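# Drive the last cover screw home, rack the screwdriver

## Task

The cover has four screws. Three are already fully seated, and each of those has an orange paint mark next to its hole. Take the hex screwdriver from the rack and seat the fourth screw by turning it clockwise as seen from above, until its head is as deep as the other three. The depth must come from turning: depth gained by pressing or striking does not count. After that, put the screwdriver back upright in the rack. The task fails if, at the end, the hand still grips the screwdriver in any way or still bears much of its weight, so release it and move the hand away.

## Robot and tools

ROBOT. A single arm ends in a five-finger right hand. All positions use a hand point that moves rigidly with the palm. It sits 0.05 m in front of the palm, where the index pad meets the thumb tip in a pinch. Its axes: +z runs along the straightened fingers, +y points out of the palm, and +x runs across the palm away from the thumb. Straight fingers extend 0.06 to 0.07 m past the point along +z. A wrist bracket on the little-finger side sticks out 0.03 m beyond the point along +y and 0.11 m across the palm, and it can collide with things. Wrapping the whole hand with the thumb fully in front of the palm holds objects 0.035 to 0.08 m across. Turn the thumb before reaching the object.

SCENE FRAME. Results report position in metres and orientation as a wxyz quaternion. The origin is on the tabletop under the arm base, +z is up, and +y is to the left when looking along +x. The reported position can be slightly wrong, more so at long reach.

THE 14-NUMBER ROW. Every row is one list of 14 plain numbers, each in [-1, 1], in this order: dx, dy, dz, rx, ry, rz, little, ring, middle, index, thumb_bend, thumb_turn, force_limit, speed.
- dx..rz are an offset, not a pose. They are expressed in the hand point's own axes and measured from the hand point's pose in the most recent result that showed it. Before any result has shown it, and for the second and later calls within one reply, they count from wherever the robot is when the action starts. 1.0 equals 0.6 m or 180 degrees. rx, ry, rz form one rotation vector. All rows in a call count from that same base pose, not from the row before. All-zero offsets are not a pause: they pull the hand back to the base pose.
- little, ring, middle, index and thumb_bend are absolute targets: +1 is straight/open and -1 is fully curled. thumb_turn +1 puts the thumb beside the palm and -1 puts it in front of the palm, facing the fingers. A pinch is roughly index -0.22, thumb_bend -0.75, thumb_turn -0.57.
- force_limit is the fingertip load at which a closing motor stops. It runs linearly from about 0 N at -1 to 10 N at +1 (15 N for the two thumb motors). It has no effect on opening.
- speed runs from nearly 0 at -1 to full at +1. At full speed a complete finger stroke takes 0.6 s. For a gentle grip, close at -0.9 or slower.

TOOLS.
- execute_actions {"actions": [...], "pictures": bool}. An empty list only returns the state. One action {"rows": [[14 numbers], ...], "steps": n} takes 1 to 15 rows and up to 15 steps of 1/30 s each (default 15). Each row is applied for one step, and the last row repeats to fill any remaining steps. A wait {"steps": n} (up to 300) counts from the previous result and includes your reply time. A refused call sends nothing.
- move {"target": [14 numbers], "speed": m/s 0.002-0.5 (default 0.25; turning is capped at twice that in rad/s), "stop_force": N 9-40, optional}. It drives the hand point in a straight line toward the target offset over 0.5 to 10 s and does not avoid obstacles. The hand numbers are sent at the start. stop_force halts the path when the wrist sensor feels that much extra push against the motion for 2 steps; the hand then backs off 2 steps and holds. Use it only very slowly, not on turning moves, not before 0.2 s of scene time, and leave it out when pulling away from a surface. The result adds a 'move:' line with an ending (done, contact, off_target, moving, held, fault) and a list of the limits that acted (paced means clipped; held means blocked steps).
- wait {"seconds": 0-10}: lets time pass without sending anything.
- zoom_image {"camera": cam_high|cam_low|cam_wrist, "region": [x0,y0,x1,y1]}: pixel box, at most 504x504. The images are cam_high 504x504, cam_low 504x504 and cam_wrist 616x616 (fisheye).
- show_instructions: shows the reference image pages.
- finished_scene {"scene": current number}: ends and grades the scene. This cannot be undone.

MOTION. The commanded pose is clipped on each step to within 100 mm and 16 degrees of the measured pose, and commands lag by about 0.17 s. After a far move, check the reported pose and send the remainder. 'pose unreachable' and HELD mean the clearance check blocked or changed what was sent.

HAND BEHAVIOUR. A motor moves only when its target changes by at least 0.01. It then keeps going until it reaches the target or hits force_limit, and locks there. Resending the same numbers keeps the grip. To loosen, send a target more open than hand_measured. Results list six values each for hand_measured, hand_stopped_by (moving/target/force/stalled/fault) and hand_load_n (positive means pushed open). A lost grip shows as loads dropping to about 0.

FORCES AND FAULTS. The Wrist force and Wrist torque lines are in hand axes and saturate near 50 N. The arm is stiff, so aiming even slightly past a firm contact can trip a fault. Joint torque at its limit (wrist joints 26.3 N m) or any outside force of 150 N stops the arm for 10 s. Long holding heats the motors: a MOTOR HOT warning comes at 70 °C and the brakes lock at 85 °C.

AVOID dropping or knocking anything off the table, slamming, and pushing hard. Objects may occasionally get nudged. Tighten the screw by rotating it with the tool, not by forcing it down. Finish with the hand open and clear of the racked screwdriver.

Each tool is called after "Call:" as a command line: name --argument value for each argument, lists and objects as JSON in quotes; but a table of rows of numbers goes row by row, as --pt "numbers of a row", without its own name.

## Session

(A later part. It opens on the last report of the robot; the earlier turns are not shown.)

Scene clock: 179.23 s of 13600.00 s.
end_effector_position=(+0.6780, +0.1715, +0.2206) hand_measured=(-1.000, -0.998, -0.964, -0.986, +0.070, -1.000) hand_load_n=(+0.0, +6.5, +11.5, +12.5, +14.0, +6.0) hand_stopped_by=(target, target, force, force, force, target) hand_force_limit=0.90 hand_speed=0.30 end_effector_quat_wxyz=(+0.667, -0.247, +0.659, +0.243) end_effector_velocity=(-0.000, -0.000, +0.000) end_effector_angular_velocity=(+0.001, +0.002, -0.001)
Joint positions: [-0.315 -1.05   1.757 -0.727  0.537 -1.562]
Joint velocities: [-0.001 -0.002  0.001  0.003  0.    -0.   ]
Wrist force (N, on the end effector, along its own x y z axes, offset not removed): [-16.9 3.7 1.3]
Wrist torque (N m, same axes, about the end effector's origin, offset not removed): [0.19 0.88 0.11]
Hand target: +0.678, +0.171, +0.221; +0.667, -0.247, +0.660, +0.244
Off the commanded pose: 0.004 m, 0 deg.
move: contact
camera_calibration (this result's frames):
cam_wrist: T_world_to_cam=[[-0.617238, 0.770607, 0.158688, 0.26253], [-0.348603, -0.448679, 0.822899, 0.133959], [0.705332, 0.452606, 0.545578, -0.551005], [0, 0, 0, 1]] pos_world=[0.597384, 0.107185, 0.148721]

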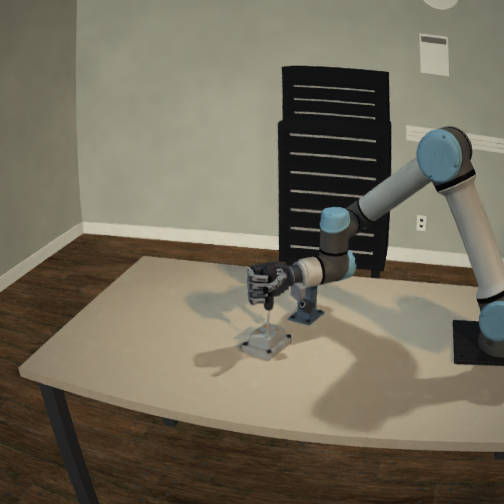

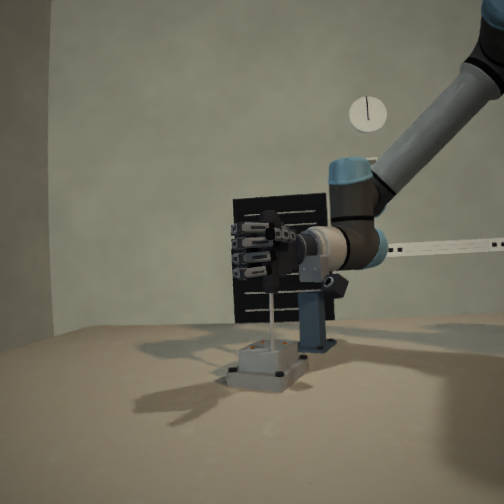

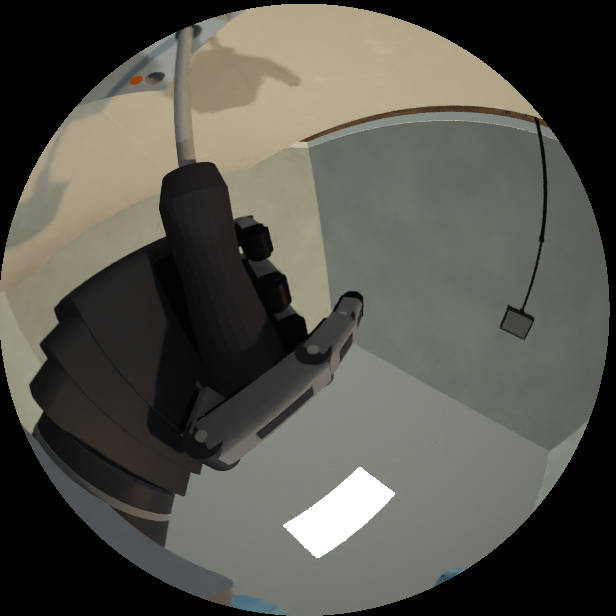

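Call:
execute_actions --actions '[]' --pictures false

Call:
move --target '[0,-0.02735,0.01517,0.1111,0,0,-1,-1,-1,-1,-0.7,-1,0.9,0.3]' --speed 0.5

Call:
move --target '[0,-0.02735,0.01517,0.1111,0,0,-1,-1,-1,-1,-0.7,-1,0.9,0.3]' --speed 0.5

Call:
move --target '[0,-0.02735,0.01517,0.1111,0,0,-1,-1,-1,-1,-0.7,-1,0.9,0.3]' --speed 0.5

Call:
move --target '[0,-0.02735,0.01517,0.1111,0,0,-1,-1,-1,-1,-0.7,-1,0.9,0.3]' --speed 0.5

Call:
execute_actions --actions '[{"rows":[[0,0,0,0,0,0,-0.55,-0.55,-0.4,-0.5,0.45,-1,0.9,0.4]],"steps":10}]' --pictures false

Call:
move --target '[0,0.0317,-0.0528,-0.2222,0,0,-0.55,-0.55,-0.4,-0.5,0.45,-1,0.9,0.2]' --speed 0.5

Call:
move --target '[0,0.0322,-0.0516,-0.2211,0,0,-0.55,-0.55,-0.4,-0.5,0.45,-1,0.9,0.2]' --speed 0.5

Call:
execute_actions --actions '[{"rows":[[0,0,0,0,0,0,-1,-1,-1,-1,0.45,-1,0.9,0.3]],"steps":13}]' --pictures false

Call:
execute_actions --actions '[{"rows":[[0,0,0,0,0,0,-1,-1,-1,-1,-0.7,-1,0.9,0.3]],"steps":13}]' --pictures false

Call:
move --target '[0.008,0,0,0,0,0,-1,-1,-1,-1,-0.7,-1,0.9,0.3]' --speed 0.003 --stop_force 9

Scene clock: 184.57 s of 13600.00 s.
end_effector_position=(+0.6780, +0.1715, +0.2208) hand_measured=(-1.000, -0.998, -0.964, -0.986, +0.070, -1.000) hand_load_n=(+0.0, +6.5, +11.5, +12.5, +14.0, +5.0) hand_stopped_by=(target, target, force, force, force, target) hand_force_limit=0.90 hand_speed=0.30 end_effector_quat_wxyz=(+0.667, -0.247, +0.660, +0.244) end_effector_velocity=(+0.000, +0.000, +0.001) end_effector_angular_velocity=(-0.001, -0.002, -0.000)
Joint positions: [-0.315 -1.05   1.757 -0.726  0.537 -1.562]
Joint velocities: [ 0.001 -0.    -0.001 -0.001  0.001 -0.   ]
Wrist force (N, on the end effector, along its own x y z axes, offset not removed): [-7.8 4.8 1.2]
Wrist torque (N m, same axes, about the end effector's origin, offset not removed): [0.54 0.41 0.29]
Hand target: +0.678, +0.171, +0.221; +0.667, -0.247, +0.660, +0.244
Off the commanded pose: 0.005 m, 0 deg.
Steps of this call (steps 1 to 90: nothing new was sent; then 2.33 s passed at rest). Readings (end_effector_position | what the end effector reports):
1: (+0.6780, +0.1715, +0.2206) | hand_measured=(-1.000, -0.998, -0.964, -0.986, +0.070, -1.000) hand_load_n=(+0.0, +6.5, +11.5, +12.5, +14.0, +5.5) hand_stopped_by=(target, target, force, force, force, target) hand_force_limit=0.90 hand_speed=0.30
2: (+0.6780, +0.1715, +0.2206) | hand_measured=(-1.000, -0.998, -0.964, -0.986, +0.070, -1.000) hand_load_n=(+0.0, +6.5, +11.5, +12.5, +14.0, +5.5) hand_stopped_by=(target, target, force, force, force, target) hand_force_limit=0.90 hand_speed=0.30
4: (+0.6779, +0.1715, +0.2206) | hand_measured=(-1.000, -0.998, -0.964, -0.986, +0.070, -1.000) hand_load_n=(+0.0, +6.5, +11.5, +12.5, +14.0, +5.5) hand_stopped_by=(target, target, force, force, force, target) hand_force_limit=0.90 hand_speed=0.30
8: (+0.6779, +0.1715, +0.2207) | hand_measured=(-1.000, -0.998, -0.964, -0.986, +0.070, -1.000) hand_load_n=(+0.0, +6.5, +11.5, +12.5, +14.0, +5.5) hand_stopped_by=(target, target, force, force, force, target) hand_force_limit=0.90 hand_speed=0.30
90: the state above

Scene clock: 185.67 s of 13600.00 s.
end_effector_position=(+0.6955, +0.1650, +0.2211) hand_measured=(-1.000, -0.998, -0.964, -0.986, +0.070, -1.000) hand_load_n=(+0.0, +4.0, +11.5, +14.5, +13.0, +6.0) hand_stopped_by=(target, target, force, force, force, target) hand_force_limit=0.90 hand_speed=0.30 end_effector_quat_wxyz=(+0.700, -0.128, +0.692, +0.126) end_effector_velocity=(+0.001, -0.000, -0.001) end_effector_angular_velocity=(+0.001, +0.000, -0.014)
Joint positions: [-0.228 -1.134  1.898 -0.779  0.972 -1.566]
Joint velocities: [ 0.006  0.     0.003 -0.003  0.02   0.001]
Wrist force (N, on the end effector, along its own x y z axes, offset not removed): [-4.7 2.8 -0.7]
Wrist torque (N m, same axes, about the end effector's origin, offset not removed): [0.48 0.49 0.00]
Hand target: +0.696, +0.165, +0.221; +0.700, -0.127, +0.692, +0.125
Off the commanded pose: 0.000 m, 0 deg.
move: done
camera_calibration (this result's frames):
cam_wrist: T_world_to_cam=[[-0.318413, 0.933978, 0.162169, 0.0427286], [-0.4812, -0.306644, 0.821229, 0.20591], [0.816737, 0.183454, 0.547069, -0.594089], [0, 0, 0, 1]] pos_world=[0.597904, 0.132222, 0.148979]

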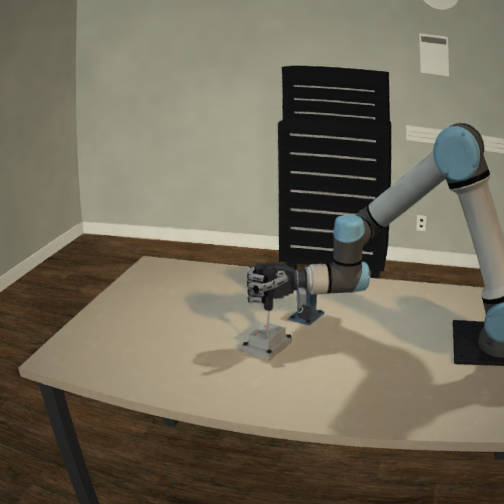

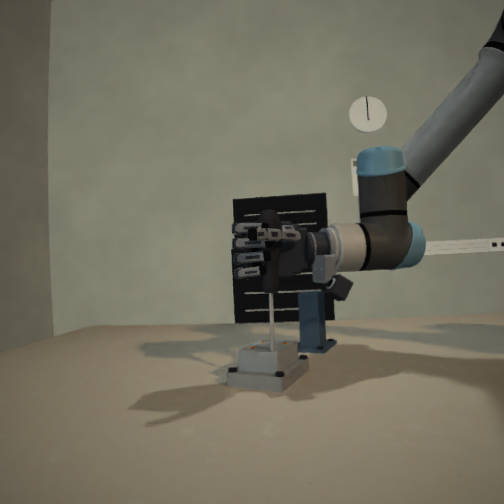

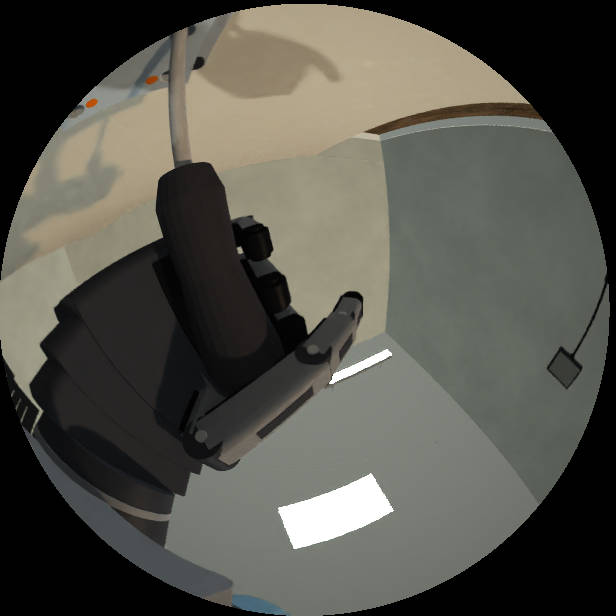

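Scene clock: 186.77 s of 13600.00 s.
end_effector_position=(+0.7097, +0.1529, +0.2213) hand_measured=(-1.000, -0.998, -0.964, -0.986, +0.070, -1.000) hand_load_n=(+0.0, +2.5, +11.0, +16.5, +12.0, +6.5) hand_stopped_by=(target, target, force, force, force, target) hand_force_limit=0.90 hand_speed=0.30 end_effector_quat_wxyz=(+0.711, -0.005, +0.703, +0.005) end_effector_velocity=(+0.001, -0.000, +0.000) end_effector_angular_velocity=(+0.001, +0.000, -0.015)
Joint positions: [-0.087 -1.159  1.94  -0.794  1.459 -1.569]
Joint velocities: [ 0.008  0.002 -0.003  0.002  0.023  0.   ]
Wrist force (N, on the end effector, along its own x y z axes, offset not removed): [-1.7 0.2 -3.0]
Wrist torque (N m, same axes, about the end effector's origin, offset not removed): [0.40 0.65 -0.37]
Hand target: +0.710, +0.153, +0.221; +0.711, -0.004, +0.703, +0.004
Off the commanded pose: 0.000 m, 0 deg.
move: done
camera_calibration (this result's frames):
cam_wrist: T_world_to_cam=[[0.0179816, 0.985939, 0.166135, -0.189086], [-0.557688, -0.128022, 0.820118, 0.236113], [0.829856, -0.107399, 0.547545, -0.568547], [0, 0, 0, 1]] pos_world=[0.606889, 0.155594, 0.149078]

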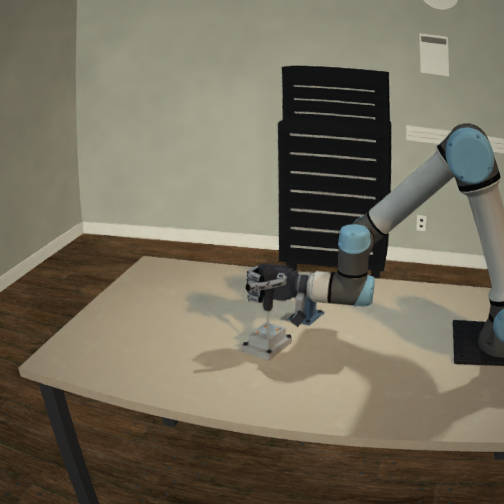

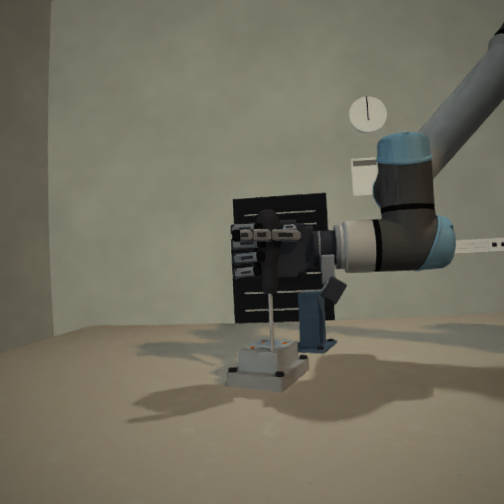

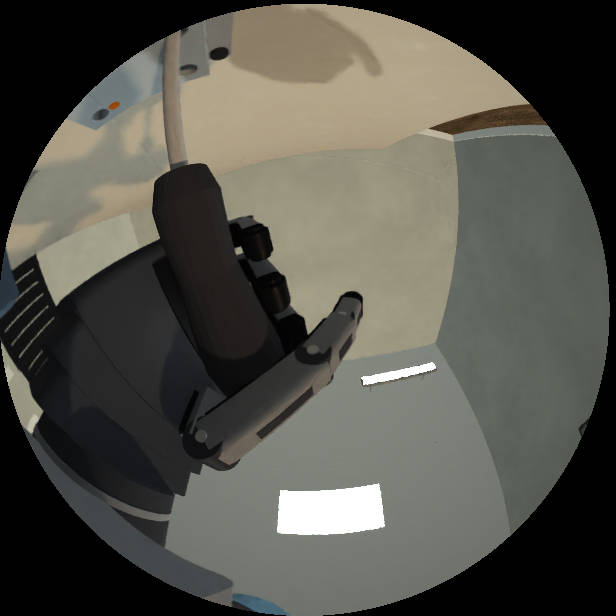

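Scene clock: 187.87 s of 13600.00 s.
end_effector_position=(+0.7190, +0.1367, +0.2214) hand_measured=(-1.000, -0.998, -0.964, -0.986, +0.070, -1.000) hand_load_n=(+0.0, +1.0, +10.5, +19.0, +11.0, +6.5) hand_stopped_by=(target, target, force, force, force, target) hand_force_limit=0.90 hand_speed=0.30 end_effector_quat_wxyz=(+0.702, +0.118, +0.693, -0.117) end_effector_velocity=(+0.001, -0.001, +0.000) end_effector_angular_velocity=(+0.001, +0.000, -0.016)
Joint positions: [ 0.07  -1.12   1.876 -0.769  1.964 -1.571]
Joint velocities: [ 0.007  0.003 -0.007  0.004  0.023  0.001]
Wrist force (N, on the end effector, along its own x y z axes, offset not removed): [2.1 -1.7 -2.2]
Wrist torque (N m, same axes, about the end effector's origin, offset not removed): [0.25 0.54 -0.63]
Hand target: +0.719, +0.137, +0.221; +0.701, +0.118, +0.693, -0.117
Off the commanded pose: 0.000 m, 0 deg.
move: done
camera_calibration (this result's frames):
cam_wrist: T_world_to_cam=[[0.351929, 0.92043, 0.170164, -0.405378], [-0.568917, 0.0659769, 0.819744, 0.22075], [0.74329, -0.385301, 0.546867, -0.477656], [0, 0, 0, 1]] pos_world=[0.62329, 0.174516, 0.149237]

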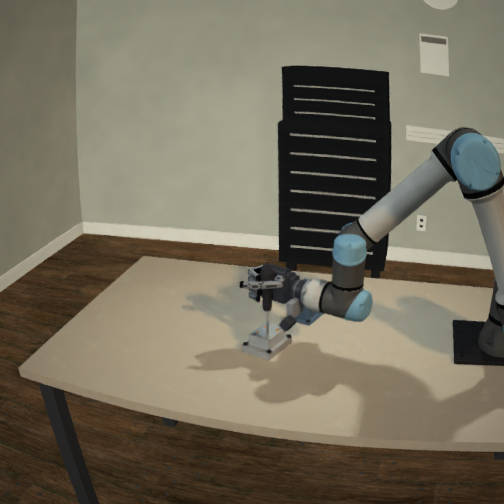

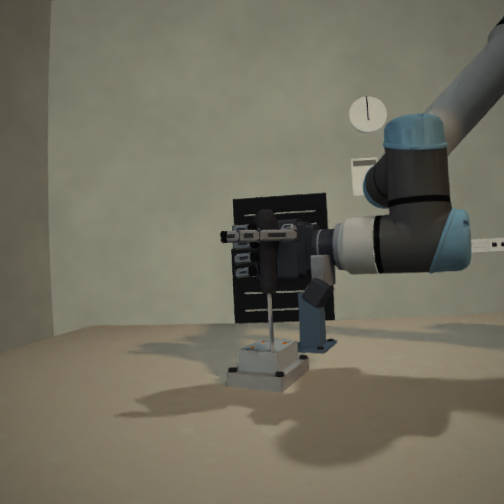

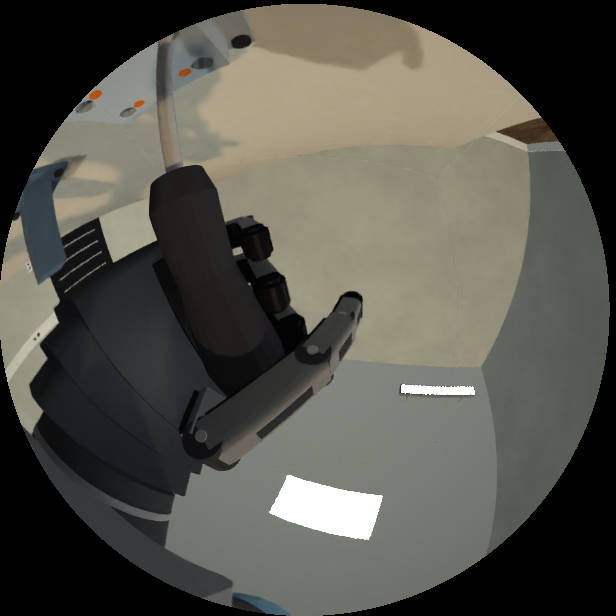

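Scene clock: 188.97 s of 13600.00 s.
end_effector_position=(+0.7222, +0.1184, +0.2214) hand_measured=(-1.000, -0.998, -0.964, -0.986, +0.070, -1.000) hand_load_n=(+0.0, +0.5, +10.5, +20.5, +11.0, +5.5) hand_stopped_by=(target, target, force, force, force, target) hand_force_limit=0.90 hand_speed=0.30 end_effector_quat_wxyz=(+0.671, +0.237, +0.662, -0.235) end_effector_velocity=(+0.001, -0.001, -0.000) end_effector_angular_velocity=(+0.001, +0.002, -0.016)
Joint positions: [ 0.198 -1.026  1.717 -0.706  2.438 -1.573]
Joint velocities: [ 0.004  0.006 -0.012  0.009  0.02   0.002]
Wrist force (N, on the end effector, along its own x y z axes, offset not removed): [3.3 -4.2 -2.3]
Wrist torque (N m, same axes, about the end effector's origin, offset not removed): [0.02 0.41 -1.00]
Hand target: +0.722, +0.118, +0.221; +0.671, +0.238, +0.662, -0.235
Off the commanded pose: 0.000 m, 0 deg.
move: done
camera_calibration (this result's frames):
cam_wrist: T_world_to_cam=[[0.643758, 0.74523, 0.173802, -0.580421], [-0.513556, 0.252365, 0.820105, 0.161655], [0.567305, -0.617207, 0.545179, -0.332205], [0, 0, 0, 1]] pos_world=[0.645132, 0.186712, 0.149415]

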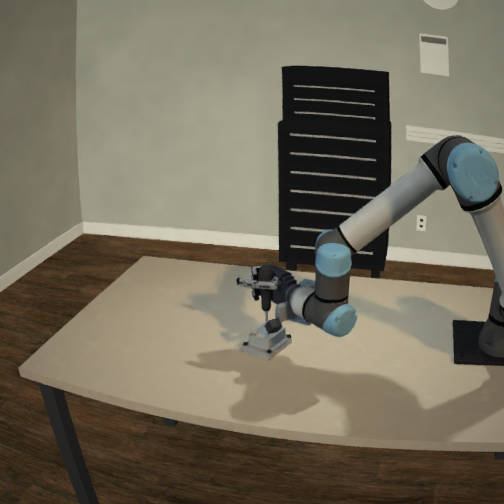

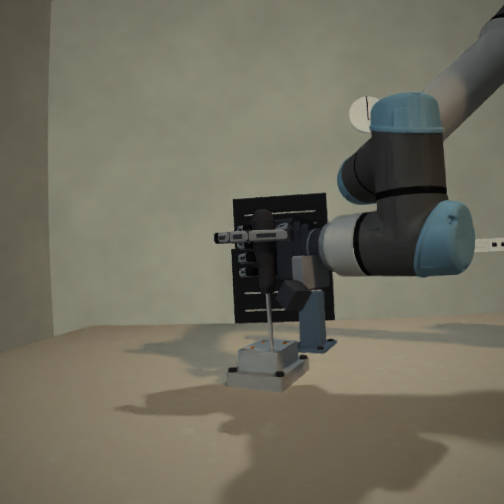

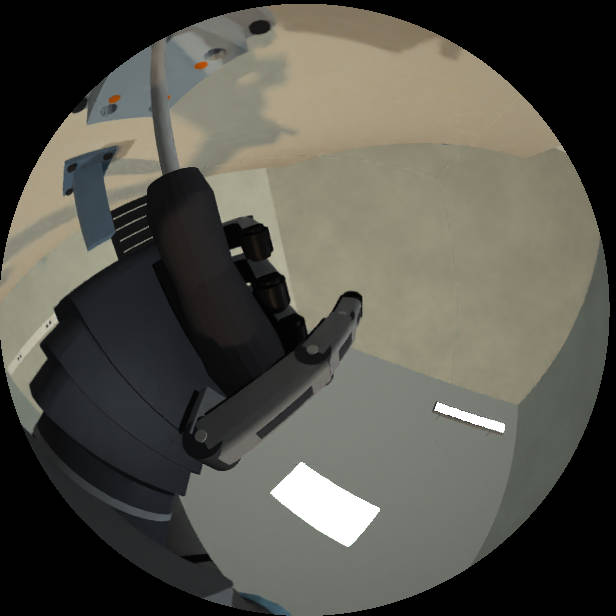

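Scene clock: 189.30 s of 13600.00 s.
end_effector_position=(+0.7223, +0.1185, +0.2215) hand_measured=(-0.550, -0.550, -0.428, -0.502, +0.400, -1.000) hand_load_n=(+0.0, +0.0, +0.5, +0.0, +0.0, +0.0) hand_stopped_by=(moving, moving, moving, moving, moving, target) hand_force_limit=0.90 hand_speed=0.40 end_effector_quat_wxyz=(+0.671, +0.237, +0.662, -0.234) end_effector_velocity=(+0.000, +0.001, +0.001) end_effector_angular_velocity=(+0.000, -0.002, +0.004)
Joint positions: [ 0.198 -1.026  1.716 -0.705  2.438 -1.573]
Joint velocities: [ 0.001 -0.001  0.    -0.002 -0.003  0.   ]
Wrist force (N, on the end effector, along its own x y z axes, offset not removed): [0.4 1.6 1.4]
Wrist torque (N m, same axes, about the end effector's origin, offset not removed): [0.22 -0.14 0.01]
Hand target: +0.722, +0.118, +0.221; +0.671, +0.237, +0.662, -0.235
Off the commanded pose: 0.000 m, 0 deg.
Steps of this call (steps 1 to 10: all 10 steps of this action). Readings (end_effector_position | what the end effector reports):
1: (+0.7222, +0.1183, +0.2214) | hand_measured=(-1.000, -0.998, -0.964, -0.986, +0.070, -1.000) hand_load_n=(+0.0, +0.5, +10.5, +20.5, +11.0, +5.5) hand_stopped_by=(moving, moving, moving, moving, moving, target) hand_force_limit=0.90 hand_speed=0.40
2: (+0.7222, +0.1183, +0.2214) | hand_measured=(-1.000, -0.998, -0.964, -0.986, +0.070, -1.000) hand_load_n=(+0.0, +0.5, +10.5, +20.5, +11.0, +5.5) hand_stopped_by=(moving, moving, moving, moving, moving, target) hand_force_limit=0.90 hand_speed=0.40
4: (+0.7222, +0.1183, +0.2214) | hand_measured=(-0.930, -0.928, -0.898, -0.918, +0.110, -1.000) hand_load_n=(+0.0, +0.0, -8.5, +1.0, +5.5, +3.5) hand_stopped_by=(moving, moving, moving, moving, moving, target) hand_force_limit=0.90 hand_speed=0.40
8: (+0.7223, +0.1184, +0.2214) | hand_measured=(-0.618, -0.618, -0.584, -0.606, +0.302, -1.000) hand_load_n=(+0.0, +0.0, +0.0, +0.0, +0.0, +0.0) hand_stopped_by=(moving, moving, moving, moving, moving, target) hand_force_limit=0.90 hand_speed=0.40
10: the state above

Scene clock: 191.00 s of 13600.00 s.
end_effector_position=(+0.7093, +0.1531, +0.2213) hand_measured=(-0.550, -0.550, -0.400, -0.500, +0.450, -1.000) hand_load_n=(+0.0, +0.0, +0.0, +0.0, +0.0, +0.0) hand_stopped_by=(target, target, target, target, target, target) hand_force_limit=0.90 hand_speed=0.20 end_effector_quat_wxyz=(+0.711, -0.006, +0.703, +0.005) end_effector_velocity=(+0.001, +0.001, -0.000) end_effector_angular_velocity=(-0.001, +0.001, +0.018)
Joint positions: [-0.088 -1.16   1.941 -0.795  1.457 -1.569]
Joint velocities: [-0.008  0.002 -0.004  0.002 -0.026 -0.   ]
Wrist force (N, on the end effector, along its own x y z axes, offset not removed): [0.8 3.4 -0.1]
Wrist torque (N m, same axes, about the end effector's origin, offset not removed): [0.61 -0.18 0.16]
Hand target: +0.709, +0.153, +0.221; +0.711, -0.007, +0.703, +0.006
Off the commanded pose: 0.000 m, 0 deg.
move: done
camera_calibration (this result's frames):
cam_wrist: T_world_to_cam=[[0.0158618, 0.985994, 0.166026, -0.187738], [-0.557801, -0.129081, 0.819876, 0.236168], [0.829823, -0.105614, 0.547941, -0.568582], [0, 0, 0, 1]] pos_world=[0.606535, 0.155543, 0.14909]

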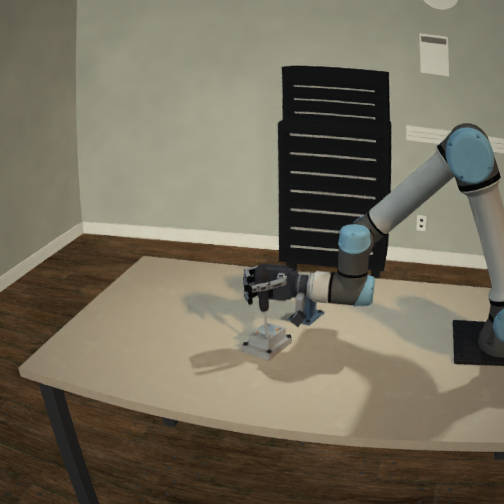

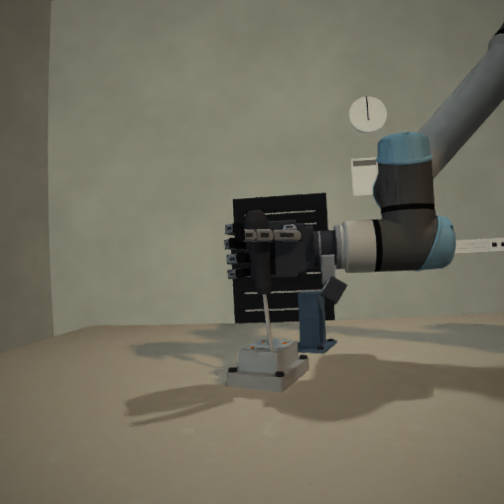

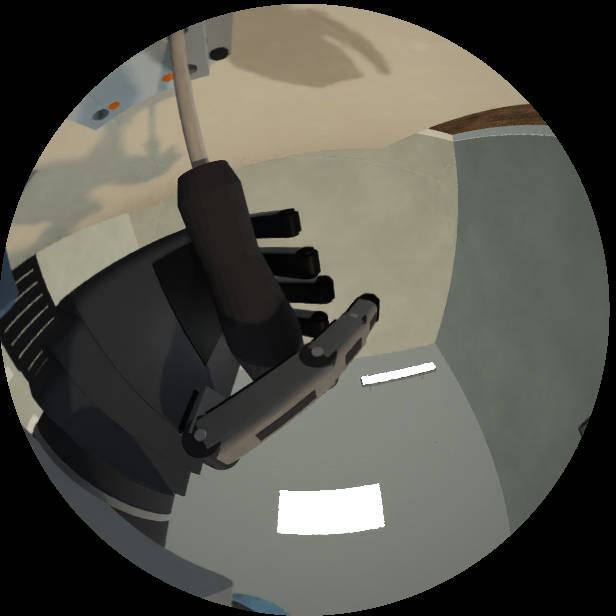

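Scene clock: 192.43 s of 13600.00 s.
end_effector_position=(+0.6779, +0.1717, +0.2208) hand_measured=(-0.550, -0.550, -0.400, -0.500, +0.450, -1.000) hand_load_n=(+0.0, +0.0, +0.0, +0.0, +0.0, +0.0) hand_stopped_by=(target, target, target, target, target, target) hand_force_limit=0.90 hand_speed=0.20 end_effector_quat_wxyz=(+0.667, -0.247, +0.659, +0.244) end_effector_velocity=(+0.000, +0.000, +0.000) end_effector_angular_velocity=(-0.003, +0.001, +0.017)
Joint positions: [-0.315 -1.05   1.758 -0.727  0.537 -1.561]
Joint velocities: [-0.002  0.007 -0.015  0.012 -0.019 -0.005]
Wrist force (N, on the end effector, along its own x y z axes, offset not removed): [0.0 1.5 1.5]
Wrist torque (N m, same axes, about the end effector's origin, offset not removed): [0.19 -0.08 0.04]
Hand target: +0.678, +0.172, +0.221; +0.667, -0.248, +0.659, +0.244
Off the commanded pose: 0.000 m, 0 deg.
move: done
camera_calibration (this result's frames):
cam_wrist: T_world_to_cam=[[-0.617468, 0.770456, 0.158524, 0.262515], [-0.348849, -0.448852, 0.8227, 0.134072], [0.705009, 0.452691, 0.545925, -0.551031], [0, 0, 0, 1]] pos_world=[0.597347, 0.107369, 0.148906]

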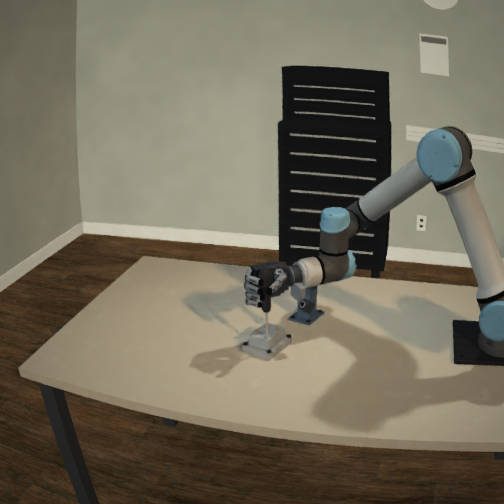

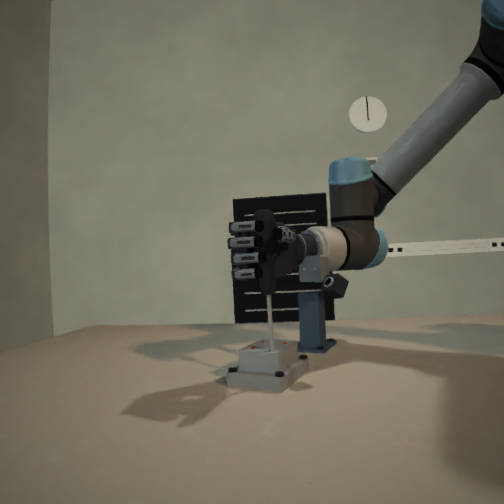

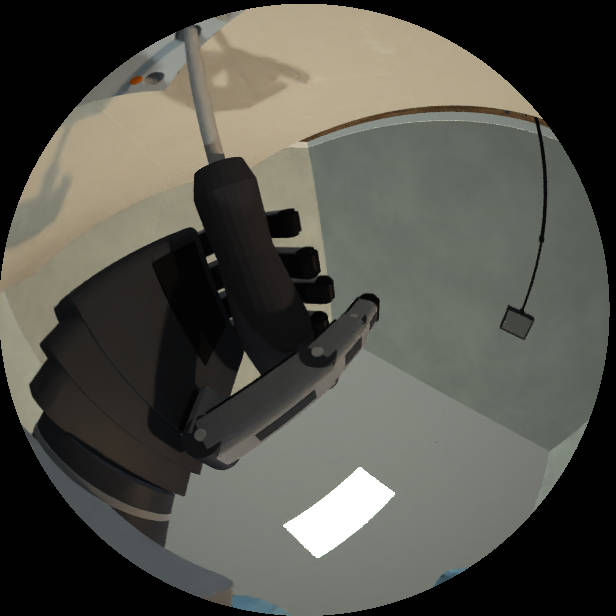

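Scene clock: 192.87 s of 13600.00 s.
end_effector_position=(+0.6780, +0.1716, +0.2208) hand_measured=(-1.000, -0.998, -0.964, -0.986, +0.450, -1.000) hand_load_n=(+0.0, +5.0, +10.5, +10.5, +1.5, -0.5) hand_stopped_by=(target, target, force, force, target, target) hand_force_limit=0.90 hand_speed=0.30 end_effector_quat_wxyz=(+0.667, -0.247, +0.659, +0.243) end_effector_velocity=(-0.000, +0.000, +0.000) end_effector_angular_velocity=(-0.000, -0.001, -0.001)
Joint positions: [-0.315 -1.05   1.757 -0.727  0.537 -1.561]
Joint velocities: [ 0.    -0.001  0.001 -0.002  0.001 -0.   ]
Wrist force (N, on the end effector, along its own x y z axes, offset not removed): [-0.8 2.9 1.4]
Wrist torque (N m, same axes, about the end effector's origin, offset not removed): [0.31 0.01 0.26]
Hand target: +0.678, +0.172, +0.221; +0.667, -0.247, +0.659, +0.244
Off the commanded pose: 0.000 m, 0 deg.
Steps of this call (steps 1 to 13: all 13 steps of this action). Readings (end_effector_position | what the end effector reports):
1: (+0.6779, +0.1717, +0.2208) | hand_measured=(-0.550, -0.550, -0.400, -0.500, +0.450, -1.000) hand_load_n=(+0.0, +0.0, +0.0, +0.0, +0.0, +0.0) hand_stopped_by=(moving, moving, moving, moving, target, target) hand_force_limit=0.90 hand_speed=0.30
2: (+0.6779, +0.1717, +0.2208) | hand_measured=(-0.550, -0.550, -0.400, -0.500, +0.450, -1.000) hand_load_n=(+0.0, +0.0, +0.0, +0.0, +0.0, +0.0) hand_stopped_by=(moving, moving, moving, moving, target, target) hand_force_limit=0.90 hand_speed=0.30
4: (+0.6779, +0.1717, +0.2208) | hand_measured=(-0.616, -0.616, -0.466, -0.566, +0.450, -1.000) hand_load_n=(+0.0, +0.0, +0.0, +0.0, +0.0, +0.0) hand_stopped_by=(moving, moving, moving, moving, target, target) hand_force_limit=0.90 hand_speed=0.30
8: (+0.6780, +0.1716, +0.2208) | hand_measured=(-0.904, -0.904, -0.754, -0.854, +0.450, -1.000) hand_load_n=(+0.0, +0.0, +0.0, +0.0, +0.0, +0.0) hand_stopped_by=(moving, moving, moving, moving, target, target) hand_force_limit=0.90 hand_speed=0.30
13: the state above

Scene clock: 193.30 s of 13600.00 s.
end_effector_position=(+0.6780, +0.1716, +0.2208) hand_measured=(-1.000, -0.998, -0.964, -0.986, +0.112, -1.000) hand_load_n=(+0.0, +6.0, +11.5, +13.0, +12.5, +3.0) hand_stopped_by=(target, target, force, force, force, target) hand_force_limit=0.90 hand_speed=0.30 end_effector_quat_wxyz=(+0.667, -0.247, +0.659, +0.243) end_effector_velocity=(+0.000, +0.000, -0.000) end_effector_angular_velocity=(+0.000, +0.000, -0.000)
Joint positions: [-0.315 -1.05   1.757 -0.727  0.537 -1.561]
Joint velocities: [ 0.     0.001 -0.    -0.     0.    -0.   ]
Wrist force (N, on the end effector, along its own x y z axes, offset not removed): [-0.2 5.0 1.6]
Wrist torque (N m, same axes, about the end effector's origin, offset not removed): [0.55 0.06 0.49]
Hand target: +0.678, +0.172, +0.221; +0.667, -0.247, +0.659, +0.243
Off the commanded pose: 0.000 m, 0 deg.
Steps of this call (steps 1 to 13: all 13 steps of this action). Readings (end_effector_position | what the end effector reports):
1: (+0.6780, +0.1716, +0.2208) | hand_measured=(-1.000, -0.998, -0.964, -0.986, +0.450, -1.000) hand_load_n=(+0.0, +5.0, +10.5, +10.5, +1.5, -0.5) hand_stopped_by=(target, target, force, force, moving, target) hand_force_limit=0.90 hand_speed=0.30
2: (+0.6780, +0.1716, +0.2208) | hand_measured=(-1.000, -0.998, -0.964, -0.986, +0.450, -1.000) hand_load_n=(+0.0, +5.0, +10.5, +10.5, +1.5, -0.5) hand_stopped_by=(target, target, force, force, moving, target) hand_force_limit=0.90 hand_speed=0.30
4: (+0.6780, +0.1716, +0.2208) | hand_measured=(-1.000, -0.998, -0.964, -0.986, +0.412, -1.000) hand_load_n=(+0.0, +5.0, +10.5, +10.5, +3.0, +0.0) hand_stopped_by=(target, target, force, force, moving, target) hand_force_limit=0.90 hand_speed=0.30
8: (+0.6780, +0.1716, +0.2208) | hand_measured=(-1.000, -0.998, -0.964, -0.986, +0.238, -1.000) hand_load_n=(+0.0, +4.5, +10.0, +10.5, +10.5, +2.0) hand_stopped_by=(target, target, force, force, moving, target) hand_force_limit=0.90 hand_speed=0.30
13: the state above

Scene clock: 194.07 s of 13600.00 s.
end_effector_position=(+0.6780, +0.1716, +0.2204) hand_measured=(-1.000, -0.998, -0.964, -0.986, +0.112, -1.000) hand_load_n=(+0.0, +6.0, +11.5, +13.0, +12.5, +4.5) hand_stopped_by=(target, target, force, force, force, target) hand_force_limit=0.90 hand_speed=0.30 end_effector_quat_wxyz=(+0.667, -0.247, +0.659, +0.243) end_effector_velocity=(-0.000, +0.000, +0.001) end_effector_angular_velocity=(+0.000, +0.001, +0.001)
Joint positions: [-0.315 -1.05   1.758 -0.729  0.537 -1.561]
Joint velocities: [ 0.    -0.001 -0.     0.002 -0.001 -0.   ]
Wrist force (N, on the end effector, along its own x y z axes, offset not removed): [-18.0 4.5 0.5]
Wrist torque (N m, same axes, about the end effector's origin, offset not removed): [0.48 0.90 0.11]
Hand target: +0.678, +0.172, +0.221; +0.667, -0.247, +0.659, +0.243
Off the commanded pose: 0.004 m, 0 deg.
move: contact
camera_calibration (this result's frames):
cam_wrist: T_world_to_cam=[[-0.617575, 0.770505, 0.15787, 0.262903], [-0.349397, -0.448594, 0.822609, 0.134738], [0.704644, 0.452864, 0.546252, -0.550749], [0, 0, 0, 1]] pos_world=[0.597521, 0.107289, 0.148507]

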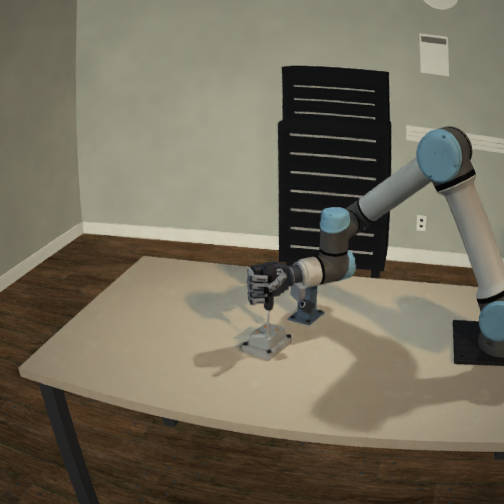

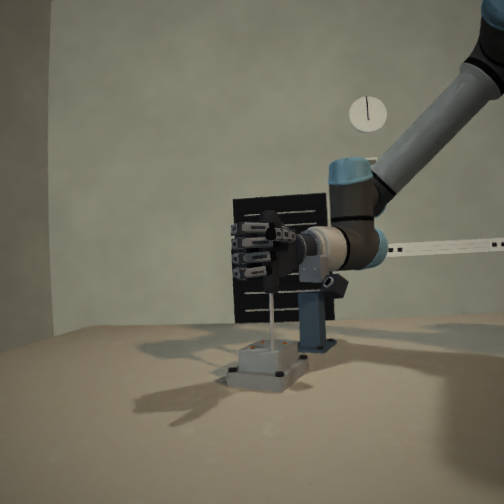

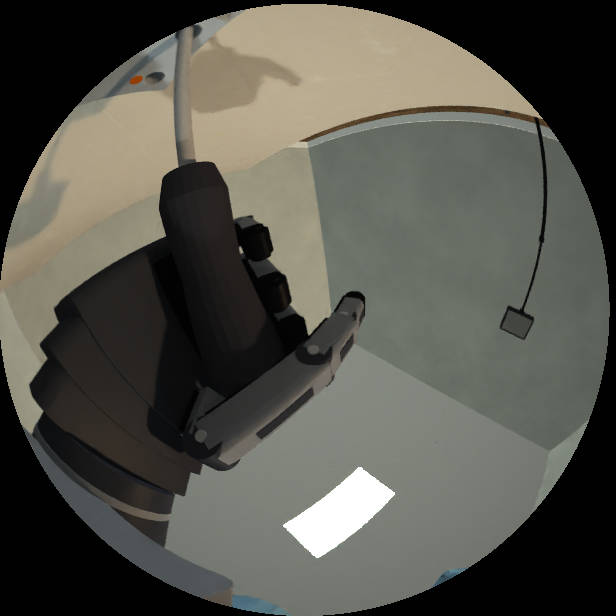

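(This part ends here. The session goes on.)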